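## Task

Move the two timers topped with round black caps so that both sit on the same top next to the arms, and move the two wooden pillar blocks so that both sit on the same top. All four must keep their current upright orientation and rest with their entire base on that top. Every other object has to finish resting directly on whatever top it occupies now. Nothing may end up inside the slot on top of a weight; if it does, the attempt fails. An arrangement that holds only because a robot is still supporting it is not accepted. Finish by opening the grippers and moving the arms away.

## Robot and tools

Setup. Four identical i2rt Big YAM arms, named arm1, arm2, arm3 and arm4, each have six revolute joints, a two-finger gripper and a wrist camera. Two fixed room cameras, room_a and room_b, watch from outside the robots. The hand reaches roughly 1.0 m from the joint-1 axis when fully extended. With joints 1 and 6 at zero and the hand level and pointing ahead, the wrist camera rides above the hand and looks toward the fingertips. Loose objects may occasionally be nudged by an outside push.

Frames. There is one shared scene frame with its origin on the floor and +z upward. The hand point is midway between the fingertips; the hand's z axis runs along the fingers, and the fingers open and close along its y axis. Each arm's foot pose is real but never printed, so hand positions must be inferred through the URDF and images.

execute_actions(actions, cameras). actions is a list holding zero or one action. The action is an object keyed by arm name; each arm entry contains "joints", a map from joint name to an absolute target (never an offset). Units and ranges: joint1_rad -2.879 to 2.879 (rotation about the foot, positive counter-clockwise seen from above, 0 points the arm the way its foot faces); joint2_rad 0 to 3.141 (shoulder; 0 has the upper arm lying back, increasing lifts it up then forward); joint3_rad 0 to 3.019 (elbow; 0 is folded, increasing opens); joint4_rad -1.692 to 1.57 (hand pitch, positive tips fingers up); joint5_rad -1.57 to 1.57 (sideways hand swing, positive to the arm's right); joint6_rad -2.094 to 2.094 (hand roll, positive clockwise viewed from behind the hand); gripper_m 0 to 0.093, the fingertip gap in metres. Done tolerances are ±0.045, ±0.14, ±0.09, ±0.055, ±0.03, ±0.035 rad and ±0.003 m respectively. Several arms may be in one action; they start together and finish independently. Each action is capped at 15 s. An unknown key or an out-of-range number rejects the whole call and nothing moves. Joints or arms left out may keep driving toward an earlier target without joint_status showing it. cameras is a list of names from arm1_cam_wrist, arm2_cam_wrist, arm3_cam_wrist, arm4_cam_wrist, room_a, room_b, all; omitted, null or ["all"] returns every camera, [] returns none. An empty actions list only reports state and images.

wait(seconds): 0 to 10 s with no new command; returns the same report. zoom_image(camera, region): region is [x0, y0, x1, y1] in pixels from the top-left, at most 504 by 504, on a camera's latest full image. read_manual(section) only returns licence text ("licences"). finished_scene(scene) ends the given scene (integer 1 or 2) permanently after the last command is held, reports success and gives the next task.

Reading results. Each report gives robot state (joint_positions etc.) and images in the order named by the pictures line. joint_status tells how each commanded motion ended: off_target means it settled short and may still push; contact_stop and time_out mean the joint now holds where it stopped, except that a timed-out joint may keep a target within 0.375, 0.375, 0.113, 0.225, 0.075, 0.3 rad (joints 1 to 6) of its position and keep pressing, listed under on_its_own, and may move on if the obstruction clears. To relieve such pressure, command the reported position. A joint carrying a load sinks after time_out. "joint command not followed", usually with a cause line, means a safety check blocked that arm's joint targets (the gripper target still runs); those joints show not_followed and may be retried automatically on later actions until valid targets are sent. Calls with no action never show this line. In on_its_own, "held at" is the held target, not the actual position. Very small target changes may produce no motion. If any result reports a stop, the remaining motion calls and finished_scene later in that same reply are skipped.

Heat. Holding weight warms motors, even while idle. MOTOR HOT appears from 85 °C; at 100 °C an OVER-TEMPERATURE FAULT releases that arm and gripper so it drops, and its unfinished named keys read limit_stop_at_motor_heat; resend targets afterward. Some heat persists into the next scene.

Cautions. Joints move at different speeds, so the hand may sweep a wide curve between postures. The arms press on regardless of contact and can push hard. A hard squeeze between two robots ends the run as a failure; a heavy collision may too. The anti-collision check can react late and ignores fingers, gripper housings and wrist cameras. Nothing reports robot-robot contact. Arms don't coordinate; one stalled arm doesn't pause others. Avoid dropping, slamming or knocking objects, anything landing on the floor or outside the workspace, and anything entering a weight's top slot. The robot keeps its last command while you think. Fewer seconds of robot motion is better.

Cameras. Wrist cameras are fisheye, 616x616, focal about 214 px, centre near (309, 312). room_a is 504x504, focal 360 px, vertical view about 70°; room_b is 504x504, focal 255 px, about 89°.

Each tool is called after "Request:" in YAML: its name, and indented under it one key for each argument.

## Session

Request:
execute_actions:
  actions: []

Scene clock: 0.00 s.
arm1.joint_positions: joint1_rad=-0.027 joint2_rad=+0.262 joint3_rad=+1.335 joint4_rad=-1.497 joint5_rad=-0.091 joint6_rad=+0.078 gripper_m=+0.095
arm1.joint_status: not commanded
arm1.hand: x=-0.0173 y=-1.8033 z=+1.3413 quat_wxyz=(-0.083, -0.840, -0.020, +0.536) (m; scene frame)
arm2.joint_positions: joint1_rad=-0.702 joint2_rad=+0.274 joint3_rad=+1.378 joint4_rad=-1.322 joint5_rad=-0.028 joint6_rad=-0.316 gripper_m=+0.094
arm2.joint_status: not commanded
arm2.hand: x=+0.3727 y=-0.4498 z=+1.3239 quat_wxyz=(-0.580, -0.048, -0.782, +0.225) (m; scene frame)
arm3.joint_positions: joint1_rad=-0.753 joint2_rad=+0.302 joint3_rad=+1.692 joint4_rad=-1.259 joint5_rad=+0.100 joint6_rad=-0.666 gripper_m=+0.094
arm3.joint_status: not commanded
arm3.hand: x=-0.6193 y=+0.7559 z=+1.4803 quat_wxyz=(-0.052, -0.498, -0.433, +0.750) (m; scene frame)
arm4.joint_positions: joint1_rad=+0.871 joint2_rad=+0.580 joint3_rad=+1.495 joint4_rad=-1.208 joint5_rad=-0.279 joint6_rad=+0.481 gripper_m=+0.095
arm4.joint_status: not commanded
arm4.hand: x=+0.0380 y=+1.4797 z=+1.3888 quat_wxyz=(+0.158, +0.770, -0.231, -0.574) (m; scene frame)
pictures: arm1_cam_wrist, arm2_cam_wrist, arm3_cam_wrist, arm4_cam_wrist, room_a, room_b
Images, in order (width x height): arm1_cam_wrist 616x616, arm2_cam_wrist 616x616, arm3_cam_wrist 616x616, arm4_cam_wrist 616x616, room_a 504x504, room_b 504x504.

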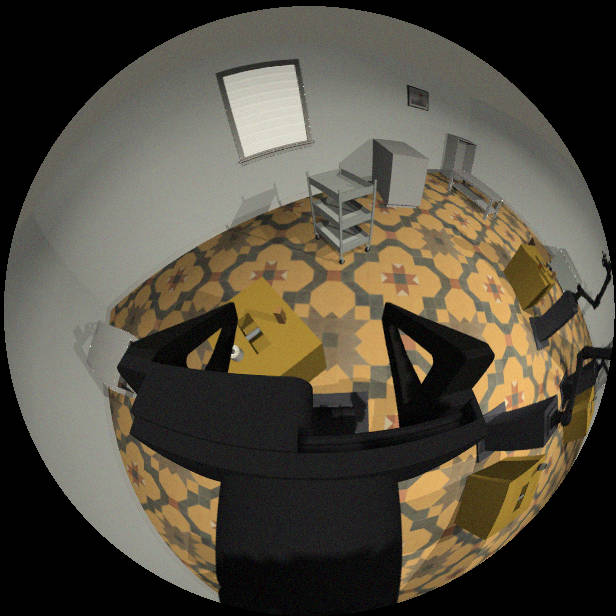

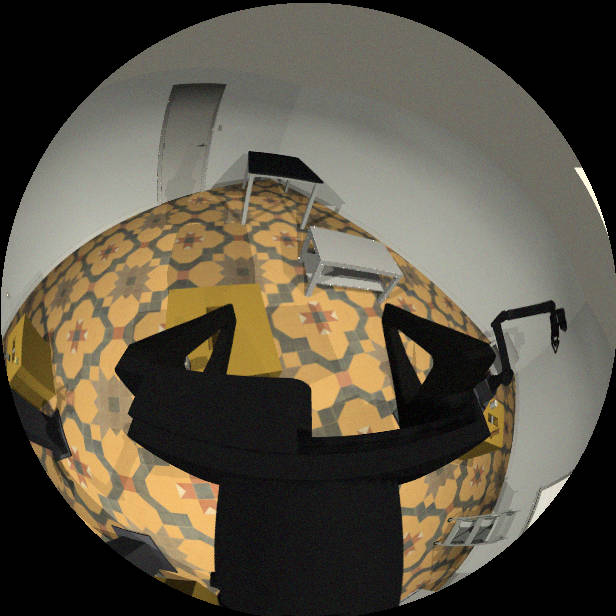

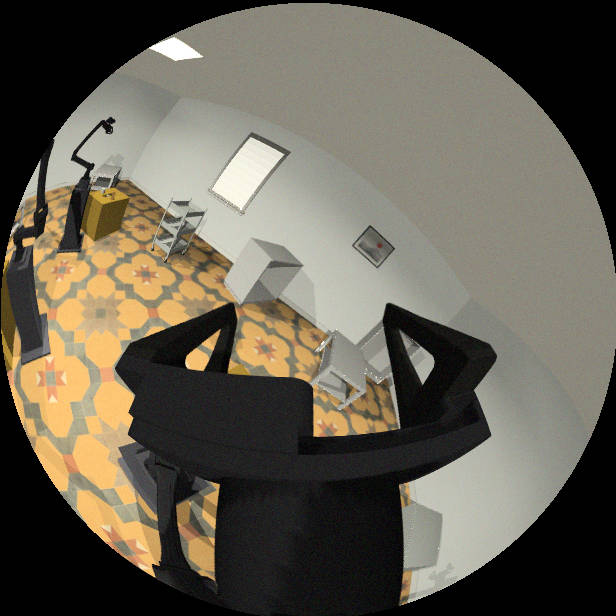

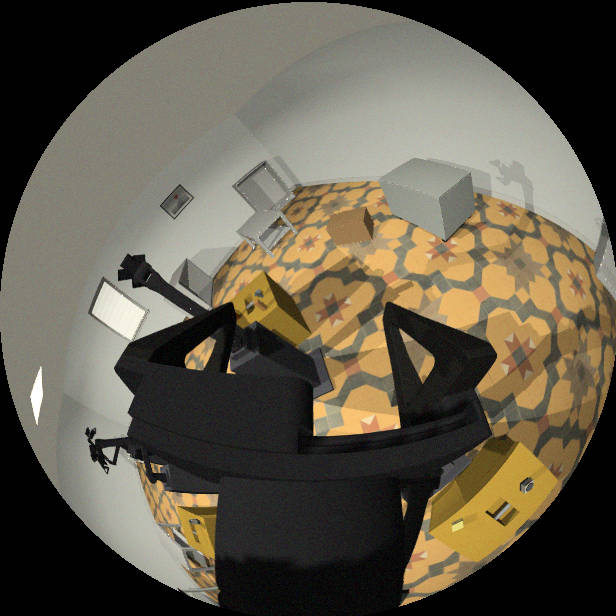

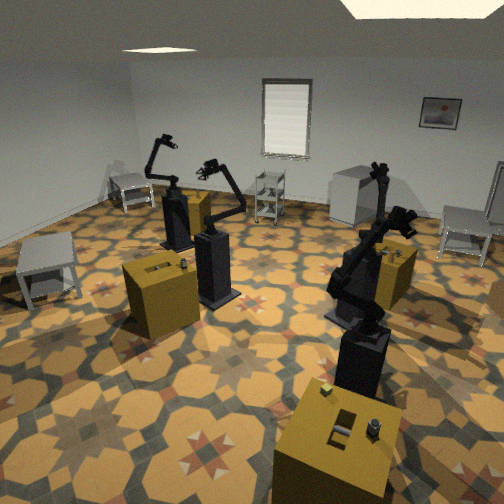

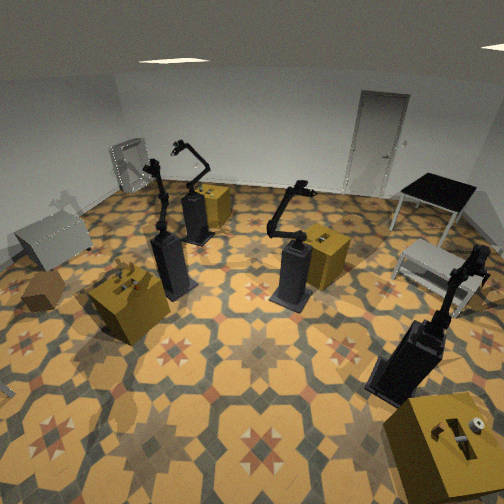

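Request:
zoom_image:
  camera: "room_a"
  region: [260, 360, 420, 500]

Request:
zoom_image:
  camera: "room_a"
  region: [110, 170, 250, 300]

Request:
zoom_image:
  camera: "room_b"
  region: [380, 380, 504, 504]

Request:
zoom_image:
  camera: "room_b"
  region: [80, 250, 190, 330]

Request:
zoom_image:
  camera: "room_b"
  region: [280, 210, 360, 270]

Region (260, 360, 420, 500) of room_a's 504x504 image, scaled by 3.150, with more detail than that image has; it fills the top 441 rows of this view, and the rest is white.

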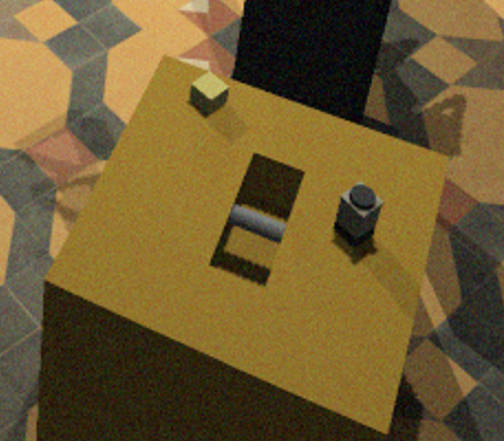

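Region (110, 170, 250, 300) of room_a's 504x504 image, scaled by 3.600, with more detail than that image has; it fills the top 468 rows of this view, and the rest is white.

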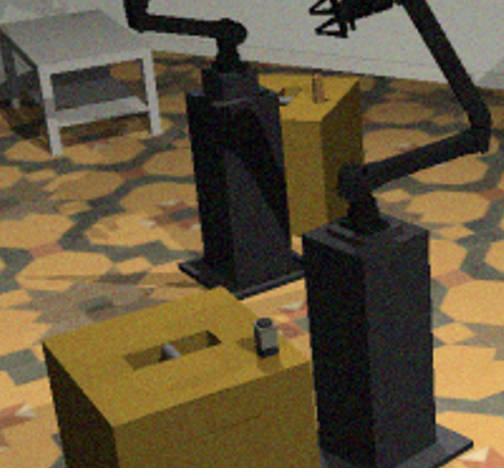

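Region (380, 380, 504, 504) of room_b's 504x504 image, scaled by 4.065, with more detail than that image has.

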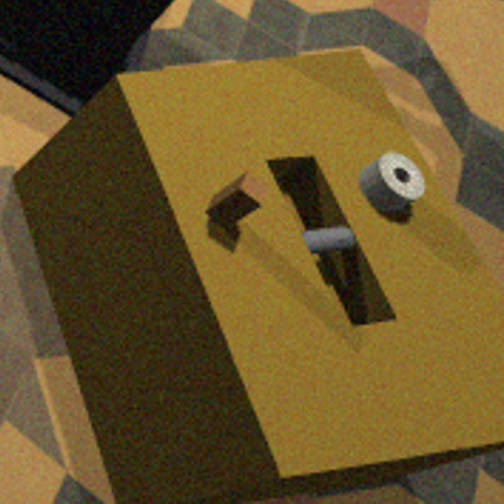

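Region (80, 250, 190, 330) of room_b's 504x504 image, scaled by 4.582, with more detail than that image has; it fills the top 367 rows of this view, and the rest is white.

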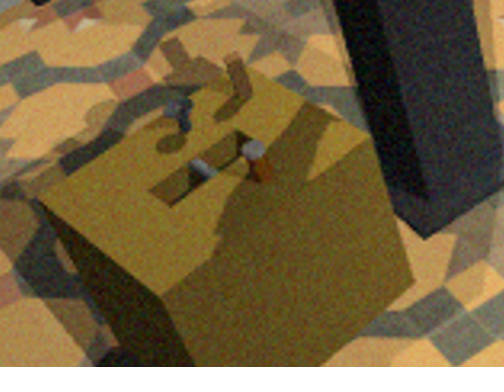

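Region (280, 210, 360, 270) of room_b's 504x504 image, scaled by 6.300, with more detail than that image has; it fills the top 378 rows of this view, and the rest is white.

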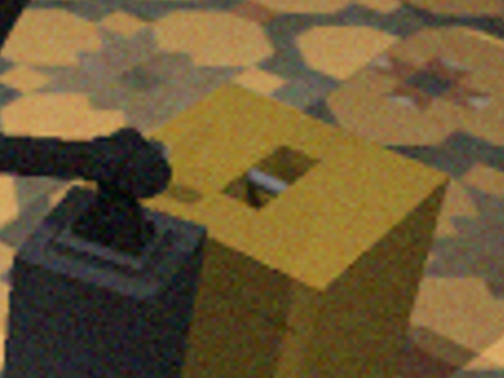

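Request:
execute_actions:
  actions:
    - {"arm1":{"joints":{"joint1_rad":0.25,"joint2_rad":1.4,"joint3_rad":1.4,"joint4_rad":-1.57,"joint5_rad":0,"joint6_rad":0}},"arm2":{"joints":{"joint1_rad":-0.3,"joint2_rad":1.4,"joint3_rad":1.4,"joint4_rad":-1.57,"joint5_rad":0,"joint6_rad":0}},"arm3":{"joints":{"joint1_rad":-1.3,"joint2_rad":1.4,"joint3_rad":1.4,"joint4_rad":-1.57,"joint5_rad":0,"joint6_rad":0}},"arm4":{"joints":{"joint1_rad":-0.9,"joint2_rad":1.4,"joint3_rad":1.4,"joint4_rad":-1.57,"joint5_rad":0,"joint6_rad":0}}}

Scene clock: 103.83 s.
arm1.joint_positions: joint1_rad=+0.245 joint2_rad=+1.390 joint3_rad=+1.386 joint4_rad=-1.554 joint5_rad=-0.003 joint6_rad=+0.007 gripper_m=+0.095
arm1.joint_status: all done
arm1.hand: x=-0.3199 y=-1.9217 z=+1.0803 quat_wxyz=(-0.007, -0.986, -0.168, +0.005) (m; scene frame)
arm2.joint_positions: joint1_rad=-0.308 joint2_rad=+1.400 joint3_rad=+1.389 joint4_rad=-1.561 joint5_rad=-0.001 joint6_rad=-0.014 gripper_m=+0.094
arm2.joint_status: all done
arm2.hand: x=+0.6945 y=-0.4410 z=+1.0000 quat_wxyz=(+0.005, -0.027, -1.000, -0.003) (m; scene frame)
arm3.joint_positions: joint1_rad=-1.292 joint2_rad=+1.408 joint3_rad=+1.394 joint4_rad=-1.555 joint5_rad=+0.000 joint6_rad=-0.009 gripper_m=+0.094
arm3.joint_status: all done
arm3.hand: x=-0.9940 y=+0.5983 z=+1.0274 quat_wxyz=(-0.003, -0.984, -0.177, -0.001) (m; scene frame)
arm4.joint_positions: joint1_rad=-0.902 joint2_rad=+1.422 joint3_rad=+1.384 joint4_rad=-1.560 joint5_rad=-0.001 joint6_rad=+0.016 gripper_m=+0.095
arm4.joint_status: all done
arm4.hand: x=+0.4533 y=+1.8172 z=+1.0223 quat_wxyz=(+0.005, +0.497, -0.868, +0.009) (m; scene frame)
pictures: arm1_cam_wrist, arm2_cam_wrist, arm3_cam_wrist, arm4_cam_wrist, room_a, room_b
Images, in order (width x height): arm1_cam_wrist 616x616, arm2_cam_wrist 616x616, arm3_cam_wrist 616x616, arm4_cam_wrist 616x616, room_a 504x504, room_b 504x504.

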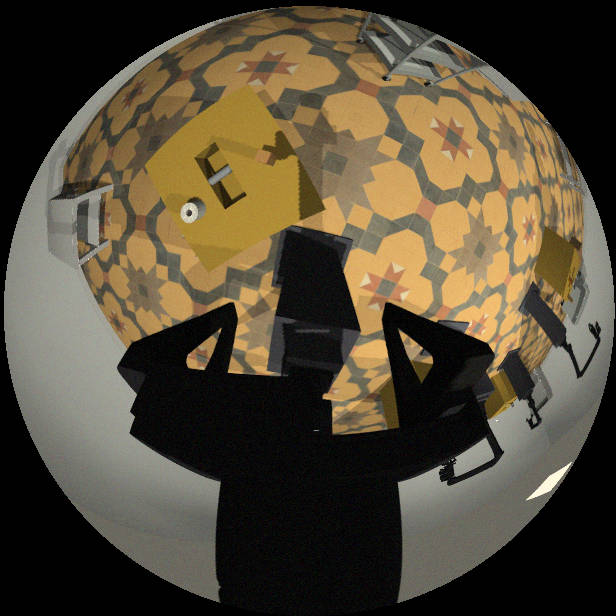

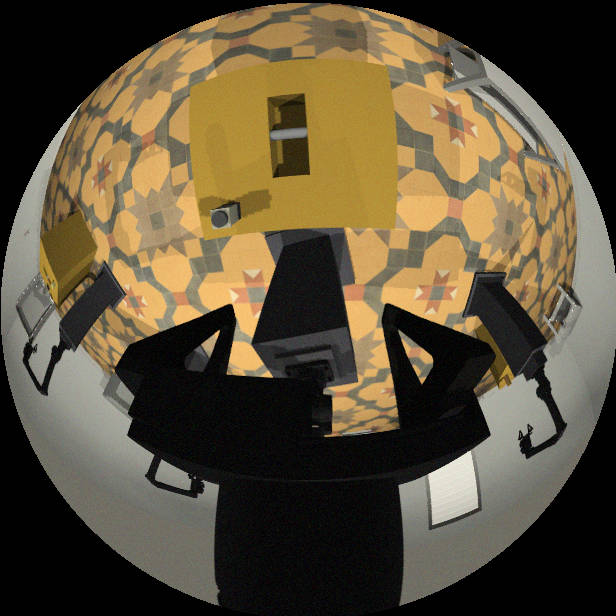

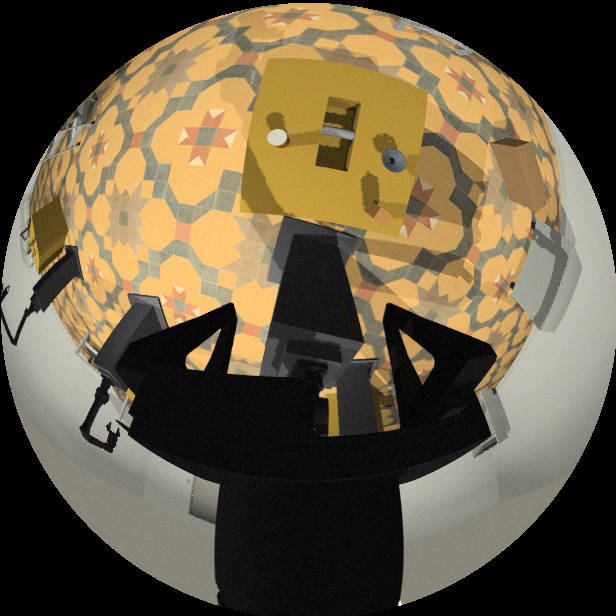

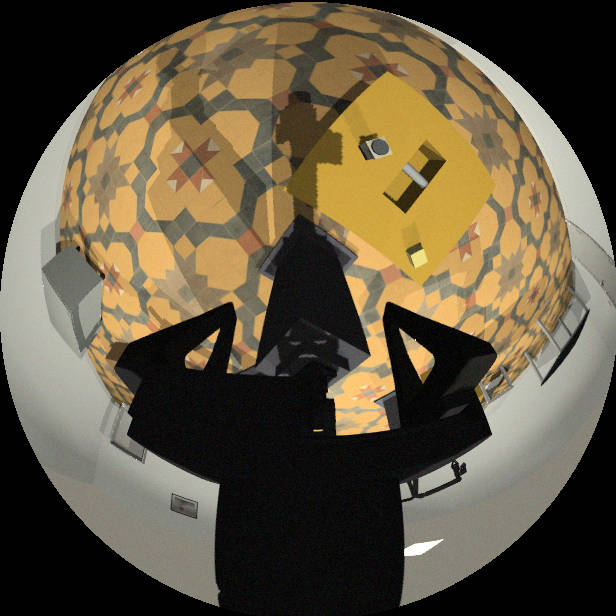

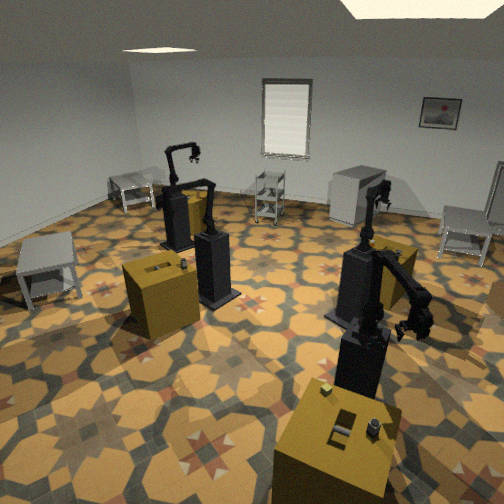

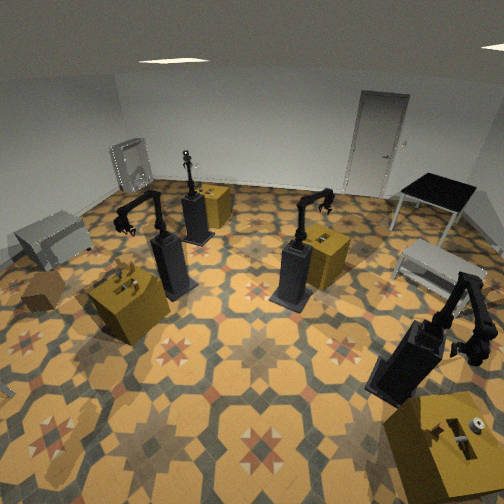

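Request:
zoom_image:
  camera: "arm2_cam_wrist"
  region: [180, 50, 420, 400]

Request:
zoom_image:
  camera: "arm3_cam_wrist"
  region: [230, 50, 440, 250]

Request:
zoom_image:
  camera: "arm1_cam_wrist"
  region: [140, 80, 340, 280]

Request:
zoom_image:
  camera: "arm4_cam_wrist"
  region: [280, 60, 500, 290]

Region (180, 50, 420, 400) of arm2_cam_wrist's 616x616 image, scaled by 1.440, with more detail than that image has; it fills the left 346 columns of this view, and the rest is white.

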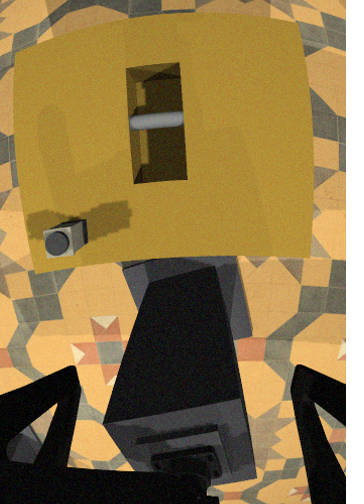

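Region (230, 50, 440, 250) of arm3_cam_wrist's 616x616 image, scaled by 2.400, with more detail than that image has; it fills the top 480 rows of this view, and the rest is white.

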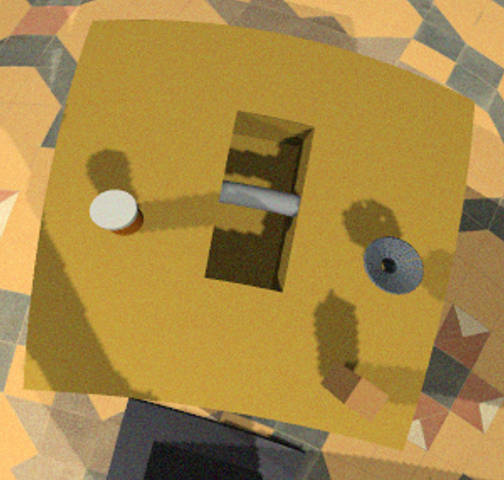

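Region (140, 80, 340, 280) of arm1_cam_wrist's 616x616 image, scaled by 2.520, with more detail than that image has.

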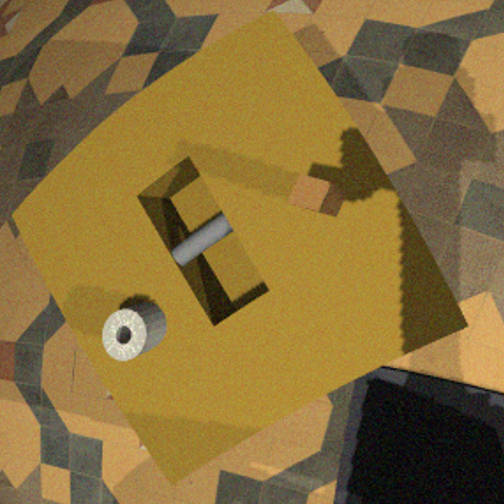

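Region (280, 60, 500, 290) of arm4_cam_wrist's 616x616 image, scaled by 2.191, with more detail than that image has; it fills the left 482 columns of this view, and the rest is white.

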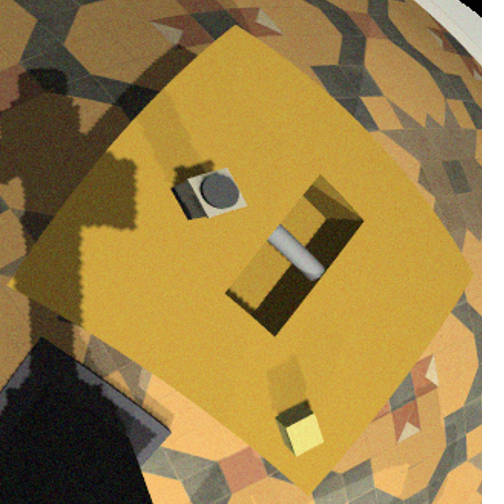

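Request:
execute_actions:
  actions:
    - {"arm1":{"joints":{"joint1_rad":0.48,"joint2_rad":1.555,"joint3_rad":0.958,"joint4_rad":-0.974}},"arm2":{"joints":{"joint1_rad":0.165,"joint2_rad":1.555,"joint3_rad":0.958,"joint4_rad":-0.974}},"arm3":{"joints":{"joint1_rad":-1.69,"joint2_rad":1.555,"joint3_rad":0.958,"joint4_rad":-0.974}},"arm4":{"joints":{"joint1_rad":-1.16,"joint2_rad":1.555,"joint3_rad":0.958,"joint4_rad":-0.974}}}
  cameras: ["arm1_cam_wrist","arm2_cam_wrist","arm3_cam_wrist","arm4_cam_wrist"]

Scene clock: 168.07 s.
arm1.joint_positions: joint1_rad=+0.485 joint2_rad=+1.571 joint3_rad=+0.951 joint4_rad=-0.991 joint5_rad=-0.001 joint6_rad=+0.006 gripper_m=+0.095
arm1.joint_status: all done
arm1.hand: x=-0.2633 y=-2.0018 z=+0.8548 quat_wxyz=(+0.000, -0.958, -0.285, -0.020) (m; scene frame)
arm2.joint_positions: joint1_rad=+0.172 joint2_rad=+1.562 joint3_rad=+0.954 joint4_rad=-0.984 joint5_rad=-0.001 joint6_rad=-0.012 gripper_m=+0.094
arm2.joint_status: all done
arm2.hand: x=+0.6490 y=-0.2542 z=+0.7816 quat_wxyz=(+0.015, +0.211, -0.977, -0.002) (m; scene frame)
arm3.joint_positions: joint1_rad=-1.701 joint2_rad=+1.563 joint3_rad=+0.954 joint4_rad=-0.990 joint5_rad=+0.000 joint6_rad=-0.008 gripper_m=+0.094
arm3.joint_status: all done
arm3.hand: x=-0.9997 y=+0.7612 z=+0.8082 quat_wxyz=(-0.002, -0.999, +0.027, -0.017) (m; scene frame)
arm4.joint_positions: joint1_rad=-1.172 joint2_rad=+1.578 joint3_rad=+0.948 joint4_rad=-0.986 joint5_rad=-0.001 joint6_rad=+0.015 gripper_m=+0.095
arm4.joint_status: all done
arm4.hand: x=+0.5314 y=+1.7387 z=+0.8067 quat_wxyz=(+0.013, +0.376, -0.926, +0.010) (m; scene frame)
pictures: arm1_cam_wrist, arm2_cam_wrist, arm3_cam_wrist, arm4_cam_wrist
Images, in order (width x height): arm1_cam_wrist 616x616, arm2_cam_wrist 616x616, arm3_cam_wrist 616x616, arm4_cam_wrist 616x616.

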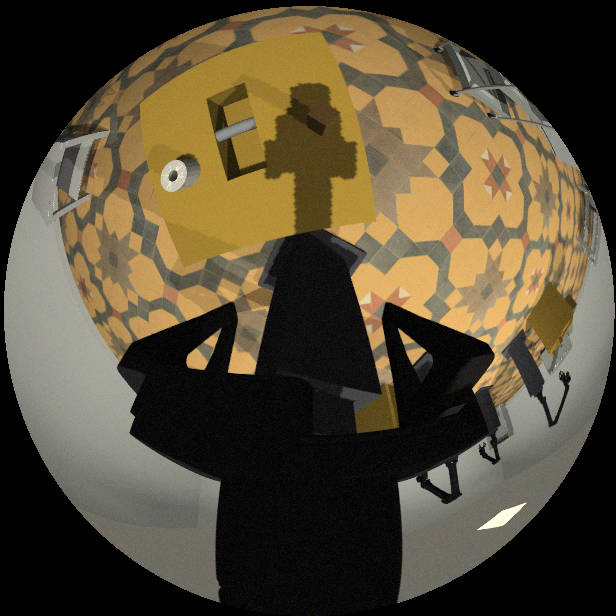

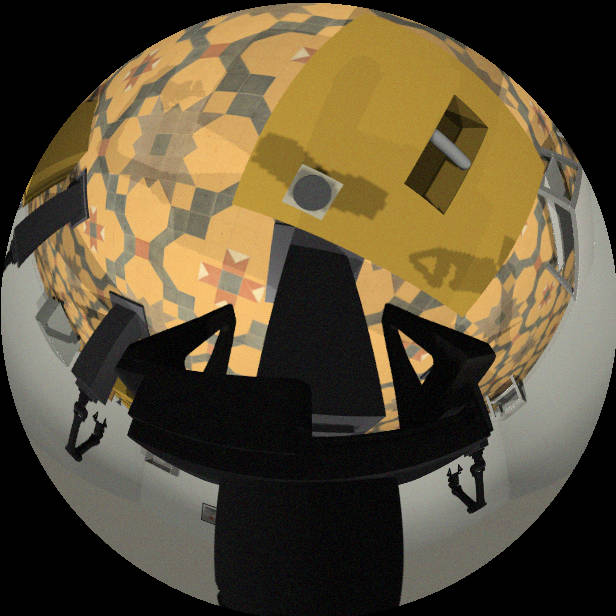

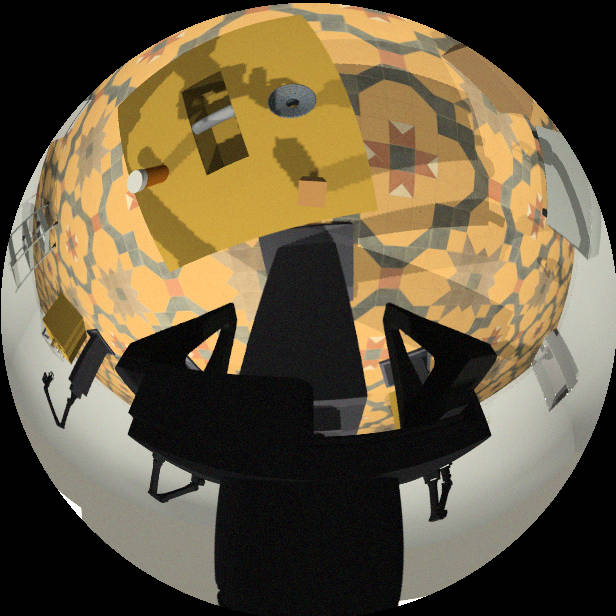

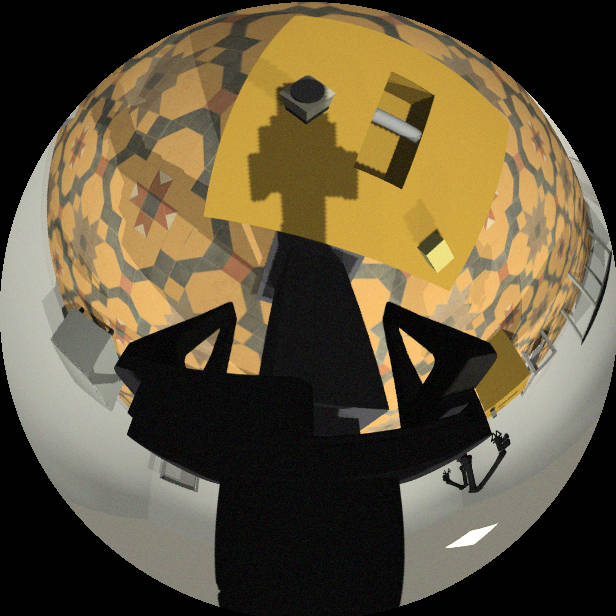

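Request:
zoom_image:
  camera: "arm1_cam_wrist"
  region: [270, 80, 370, 160]

Request:
zoom_image:
  camera: "arm4_cam_wrist"
  region: [260, 60, 360, 140]

Request:
zoom_image:
  camera: "arm2_cam_wrist"
  region: [260, 150, 360, 230]

Request:
zoom_image:
  camera: "arm3_cam_wrist"
  region: [260, 150, 360, 230]

Region (270, 80, 370, 160) of arm1_cam_wrist's 616x616 image, scaled by 5.040, with more detail than that image has; it fills the top 403 rows of this view, and the rest is white.

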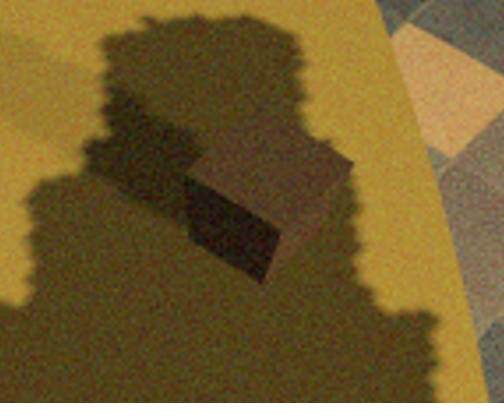

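Region (260, 60, 360, 140) of arm4_cam_wrist's 616x616 image, scaled by 5.040, with more detail than that image has; it fills the top 403 rows of this view, and the rest is white.

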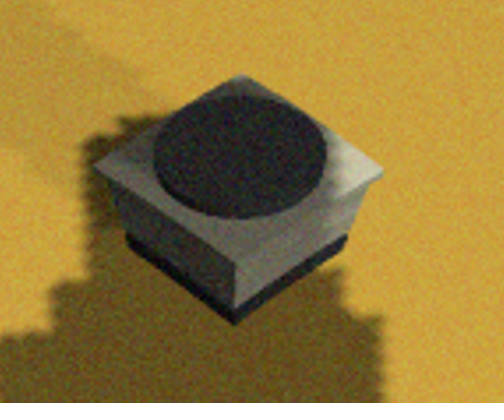

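Region (260, 150, 360, 230) of arm2_cam_wrist's 616x616 image, scaled by 5.040, with more detail than that image has; it fills the top 403 rows of this view, and the rest is white.

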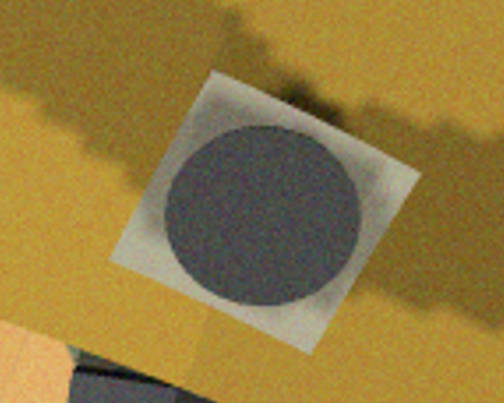

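Region (260, 150, 360, 230) of arm3_cam_wrist's 616x616 image, scaled by 5.040, with more detail than that image has; it fills the top 403 rows of this view, and the rest is white.

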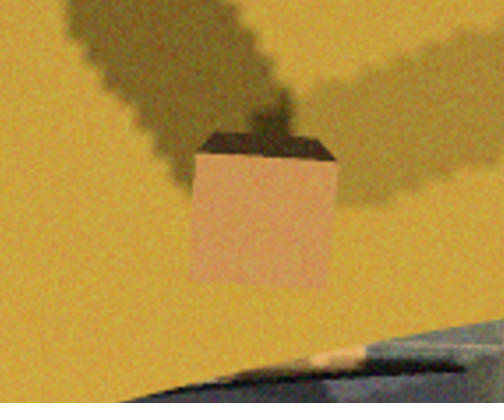

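Request:
execute_actions:
  actions:
    - {"arm1":{"joints":{"joint1_rad":0.453,"joint2_rad":2.192,"joint3_rad":1.35,"joint4_rad":-0.728,"joint6_rad":0.62}},"arm2":{"joints":{"joint1_rad":0.326,"joint2_rad":1.663,"joint3_rad":0.537,"joint4_rad":0.235,"joint5_rad":0.429,"joint6_rad":0.475}},"arm3":{"joints":{"joint1_rad":-1.708,"joint2_rad":1.851,"joint3_rad":0.973,"joint4_rad":-0.693,"joint6_rad":0.04}},"arm4":{"joints":{"joint2_rad":1.0,"joint3_rad":1.0,"joint4_rad":-0.3}}}

Scene clock: 289.73 s.
arm1.joint_positions: joint1_rad=+0.455 joint2_rad=+2.202 joint3_rad=+1.333 joint4_rad=-0.734 joint5_rad=-0.001 joint6_rad=+0.612 gripper_m=+0.095
arm1.joint_status: all done
arm1.hand: x=-0.3944 y=-2.0713 z=+0.6718 quat_wxyz=(+0.004, -0.999, +0.029, -0.016) (m; scene frame)
arm2.joint_positions: joint1_rad=+0.335 joint2_rad=+1.666 joint3_rad=+0.529 joint4_rad=+0.221 joint5_rad=+0.427 joint6_rad=+0.462 gripper_m=+0.094
arm2.joint_status: all done
arm2.hand: x=+0.6835 y=-0.2398 z=+0.7073 quat_wxyz=(-0.368, -0.016, -0.930, +0.016) (m; scene frame)
arm3.joint_positions: joint1_rad=-1.701 joint2_rad=+1.862 joint3_rad=+0.954 joint4_rad=-0.709 joint5_rad=+0.000 joint6_rad=+0.031 gripper_m=+0.094
arm3.joint_status: all done
arm3.hand: x=-1.0255 y=+0.7624 z=+0.6898 quat_wxyz=(-0.002, -0.999, +0.046, -0.025) (m; scene frame)
arm4.joint_positions: joint1_rad=-1.172 joint2_rad=+0.992 joint3_rad=+0.968 joint4_rad=-0.322 joint5_rad=-0.001 joint6_rad=+0.015 gripper_m=+0.095
arm4.joint_status: all done
arm4.hand: x=+0.5930 y=+1.8047 z=+1.1621 quat_wxyz=(-0.536, +0.309, -0.754, -0.223) (m; scene frame)
pictures: arm1_cam_wrist, arm2_cam_wrist, arm3_cam_wrist, arm4_cam_wrist, room_a, room_b
Images, in order (width x height): arm1_cam_wrist 616x616, arm2_cam_wrist 616x616, arm3_cam_wrist 616x616, arm4_cam_wrist 616x616, room_a 504x504, room_b 504x504.

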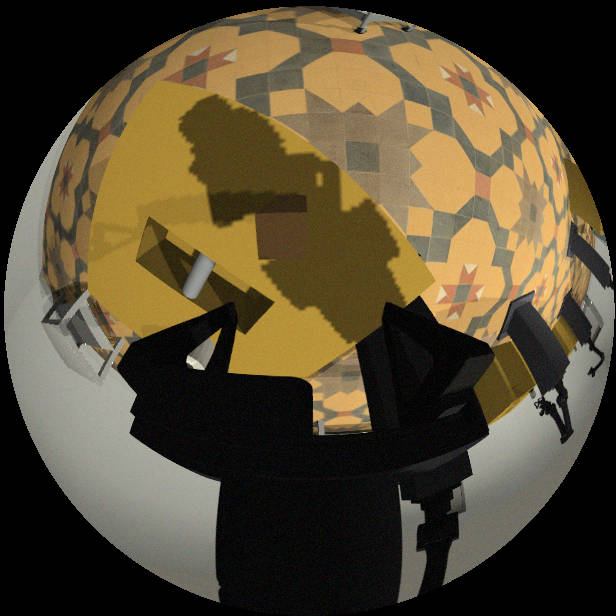

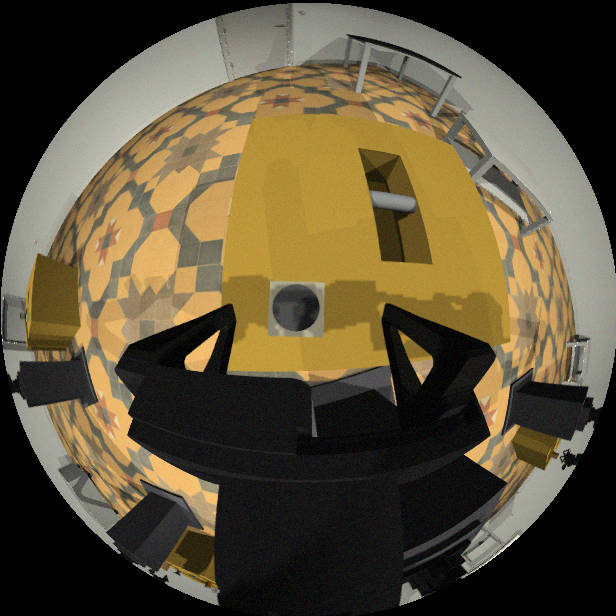

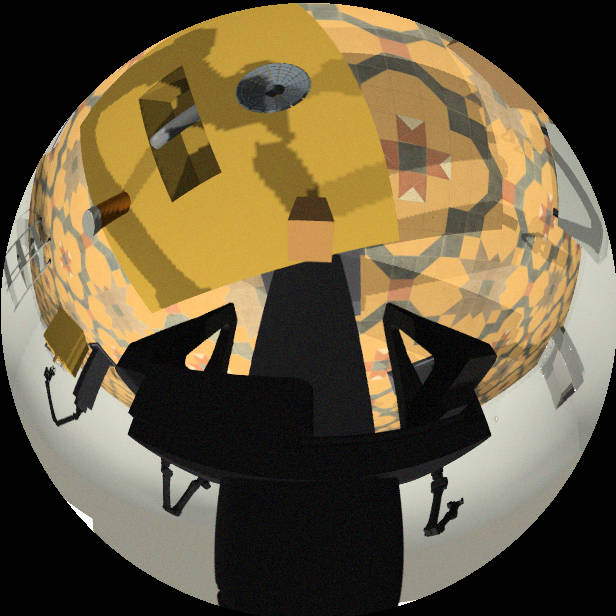

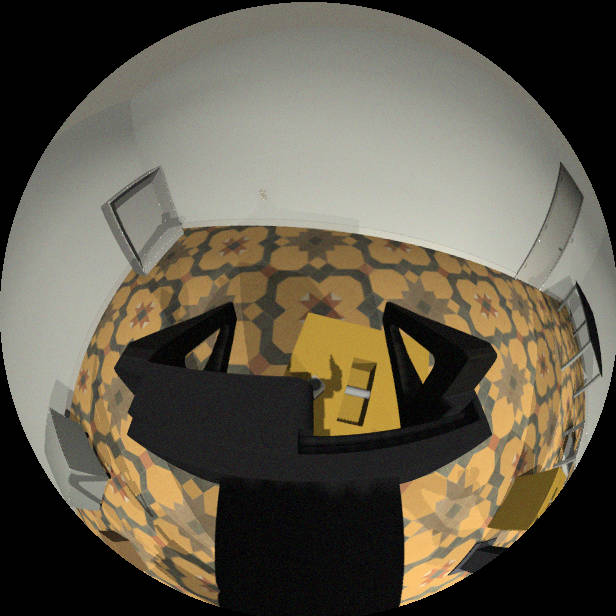

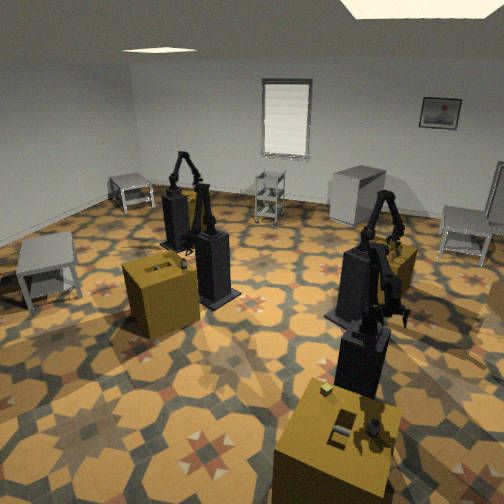

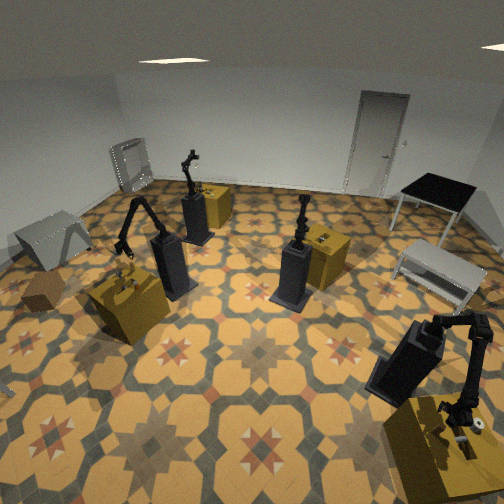

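Request:
zoom_image:
  camera: "arm1_cam_wrist"
  region: [220, 170, 400, 330]

Request:
zoom_image:
  camera: "room_b"
  region: [400, 370, 504, 470]

Region (220, 170, 400, 330) of arm1_cam_wrist's 616x616 image, scaled by 2.800, with more detail than that image has.

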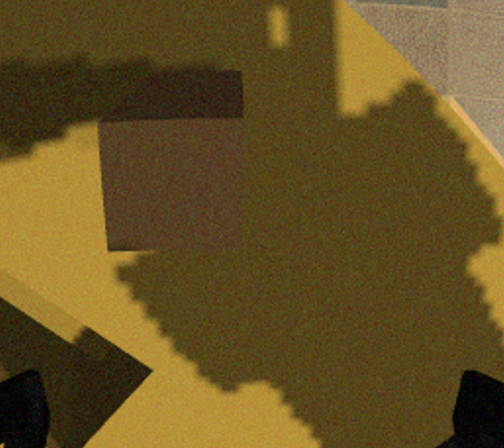

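Region (400, 370, 504, 470) of room_b's 504x504 image, scaled by 4.846, with more detail than that image has; it fills the top 485 rows of this view, and the rest is white.

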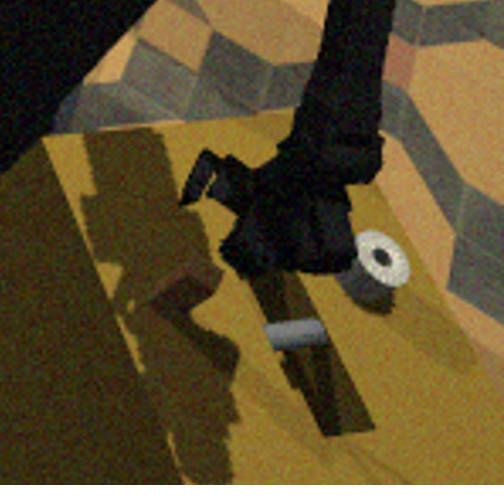

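Request:
execute_actions:
  actions:
    - {"arm1":{"joints":{"joint1_rad":0.443,"joint2_rad":2.34,"joint3_rad":1.485,"joint4_rad":-0.685}},"arm2":{"joints":{"joint1_rad":0.355,"joint2_rad":2.005,"joint3_rad":0.555,"joint4_rad":0.59}},"arm3":{"joints":{"joint2_rad":2.024,"joint3_rad":1.012,"joint4_rad":-0.525}},"arm4":{"joints":{"joint1_rad":2.79}}}
  cameras: ["arm1_cam_wrist","arm2_cam_wrist","arm3_cam_wrist"]

Scene clock: 344.20 s.
arm1.joint_positions: joint1_rad=+0.450 joint2_rad=+2.316 joint3_rad=+1.466 joint4_rad=-0.695 joint5_rad=-0.001 joint6_rad=+0.613 gripper_m=+0.095
arm1.joint_status: all done
arm1.hand: x=-0.4372 y=-2.0942 z=+0.6431 quat_wxyz=(-0.012, -0.999, +0.032, +0.008) (m; scene frame)
arm2.joint_positions: joint1_rad=+0.345 joint2_rad=+2.004 joint3_rad=+0.542 joint4_rad=+0.576 joint5_rad=+0.428 joint6_rad=+0.462 gripper_m=+0.094
arm2.joint_status: all done
arm2.hand: x=+0.6837 y=-0.2339 z=+0.6232 quat_wxyz=(-0.380, -0.015, -0.925, +0.007) (m; scene frame)
arm3.joint_positions: joint1_rad=-1.701 joint2_rad=+2.036 joint3_rad=+0.992 joint4_rad=-0.541 joint5_rad=+0.000 joint6_rad=+0.031 gripper_m=+0.094
arm3.joint_status: all done
arm3.hand: x=-1.0464 y=+0.7634 z=+0.6249 quat_wxyz=(-0.002, -0.999, +0.046, -0.010) (m; scene frame)
arm4.joint_positions: joint1_rad=+2.788 joint2_rad=+0.999 joint3_rad=+0.968 joint4_rad=-0.320 joint5_rad=-0.001 joint6_rad=+0.015 gripper_m=+0.095
arm4.joint_status: all done
arm4.hand: x=+0.2660 y=+0.9754 z=+1.1520 quat_wxyz=(+0.418, +0.578, +0.582, -0.390) (m; scene frame)
pictures: arm1_cam_wrist, arm2_cam_wrist, arm3_cam_wrist
Images, in order (width x height): arm1_cam_wrist 616x616, arm2_cam_wrist 616x616, arm3_cam_wrist 616x616.

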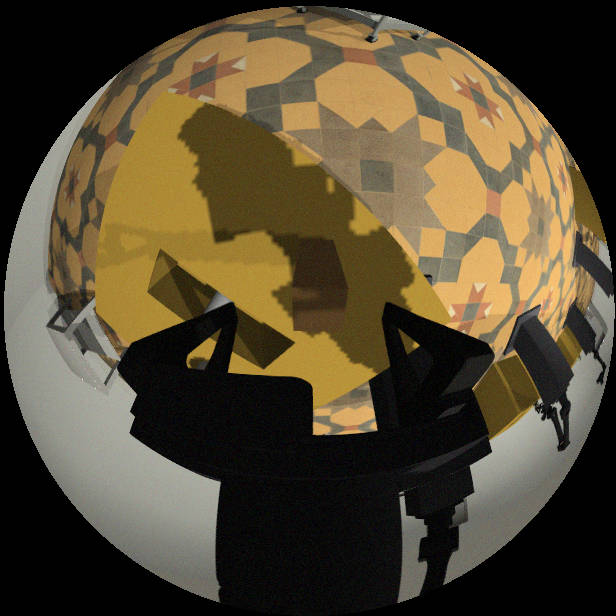

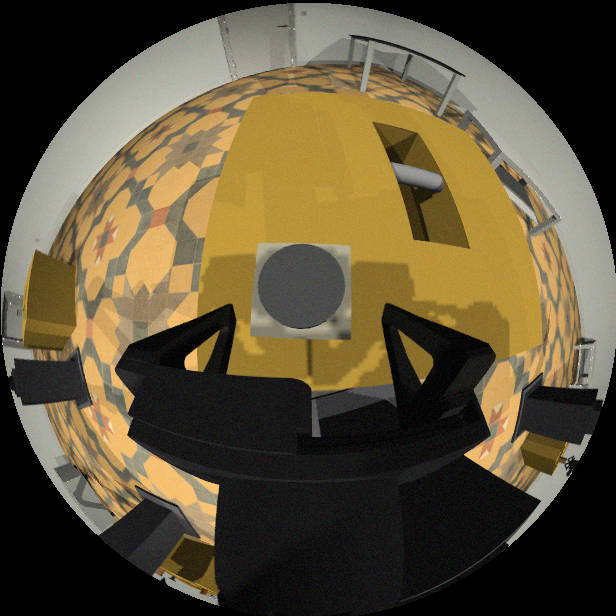

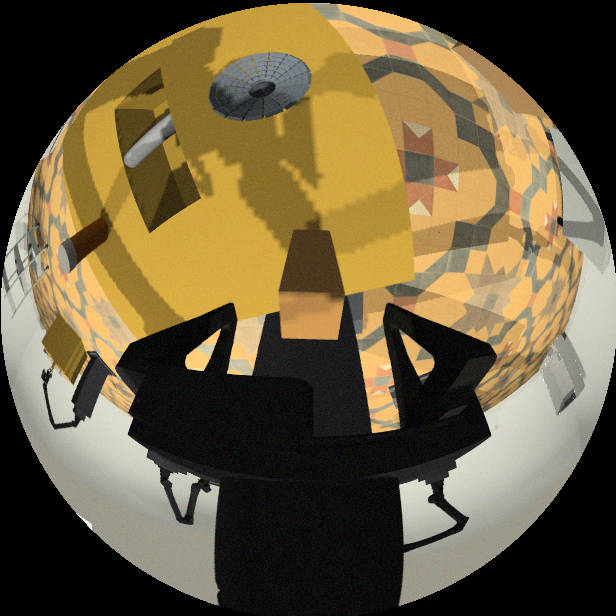

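Request:
execute_actions:
  actions:
    - {"arm1":{"joints":{"joint2_rad":2.365,"joint4_rad":-0.66}},"arm2":{"joints":{"gripper_m":0.03}},"arm3":{"joints":{"joint4_rad":-0.48}}}
  cameras: ["arm1_cam_wrist","arm2_cam_wrist","arm3_cam_wrist"]

Scene clock: 360.80 s.
arm1.joint_positions: joint1_rad=+0.450 joint2_rad=+2.331 joint3_rad=+1.466 joint4_rad=-0.678 joint5_rad=-0.001 joint6_rad=+0.613 gripper_m=+0.095
arm1.joint_status: all done
arm1.hand: x=-0.4367 y=-2.0940 z=+0.6346 quat_wxyz=(-0.012, -0.999, +0.032, +0.009) (m; scene frame)
arm2.joint_positions: joint1_rad=+0.345 joint2_rad=+2.004 joint3_rad=+0.542 joint4_rad=+0.576 joint5_rad=+0.429 joint6_rad=+0.462 gripper_m=+0.046
arm2.joint_status: gripper_m off_target (ended at +0.046, target +0.030)
arm2.hand: x=+0.6837 y=-0.2338 z=+0.6233 quat_wxyz=(-0.380, -0.015, -0.925, +0.007) (m; scene frame)
arm3.joint_positions: joint1_rad=-1.701 joint2_rad=+2.036 joint3_rad=+0.992 joint4_rad=-0.497 joint5_rad=+0.000 joint6_rad=+0.031 gripper_m=+0.094
arm3.joint_status: all done
arm3.hand: x=-1.0572 y=+0.7641 z=+0.6249 quat_wxyz=(-0.002, -0.999, +0.047, +0.012) (m; scene frame)
arm4.joint_positions: joint1_rad=+2.788 joint2_rad=+0.999 joint3_rad=+0.968 joint4_rad=-0.320 joint5_rad=-0.001 joint6_rad=+0.015 gripper_m=+0.095
arm4.joint_status: not commanded
arm4.hand: x=+0.2660 y=+0.9754 z=+1.1520 quat_wxyz=(+0.418, +0.578, +0.582, -0.390) (m; scene frame)
pictures: arm1_cam_wrist, arm2_cam_wrist, arm3_cam_wrist
Images, in order (width x height): arm1_cam_wrist 616x616, arm2_cam_wrist 616x616, arm3_cam_wrist 616x616.

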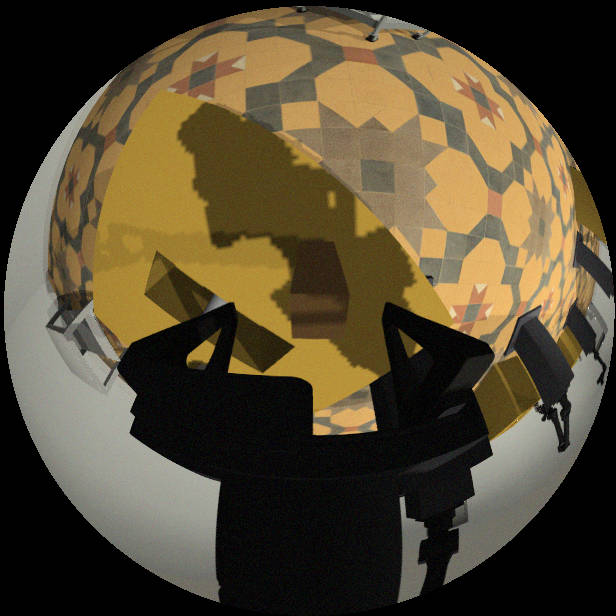

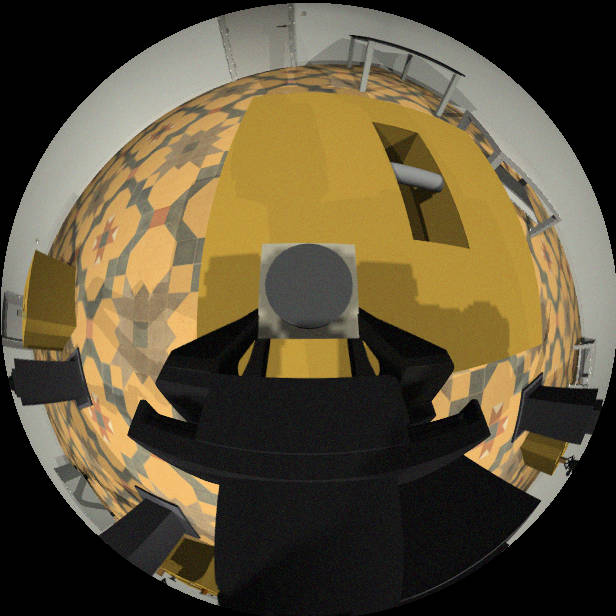

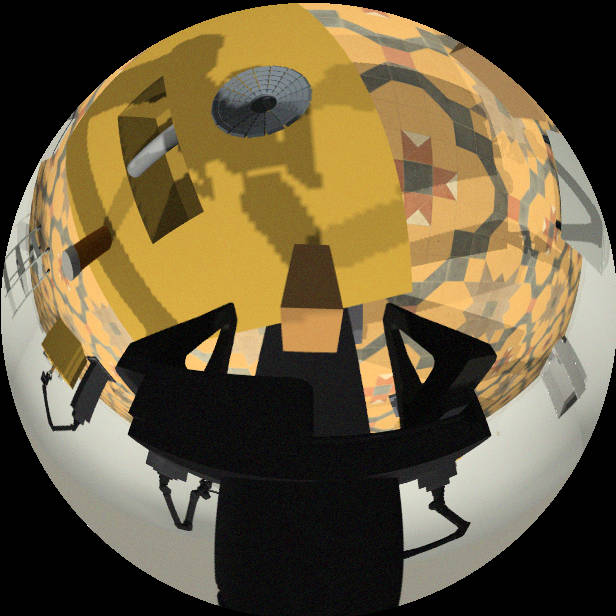

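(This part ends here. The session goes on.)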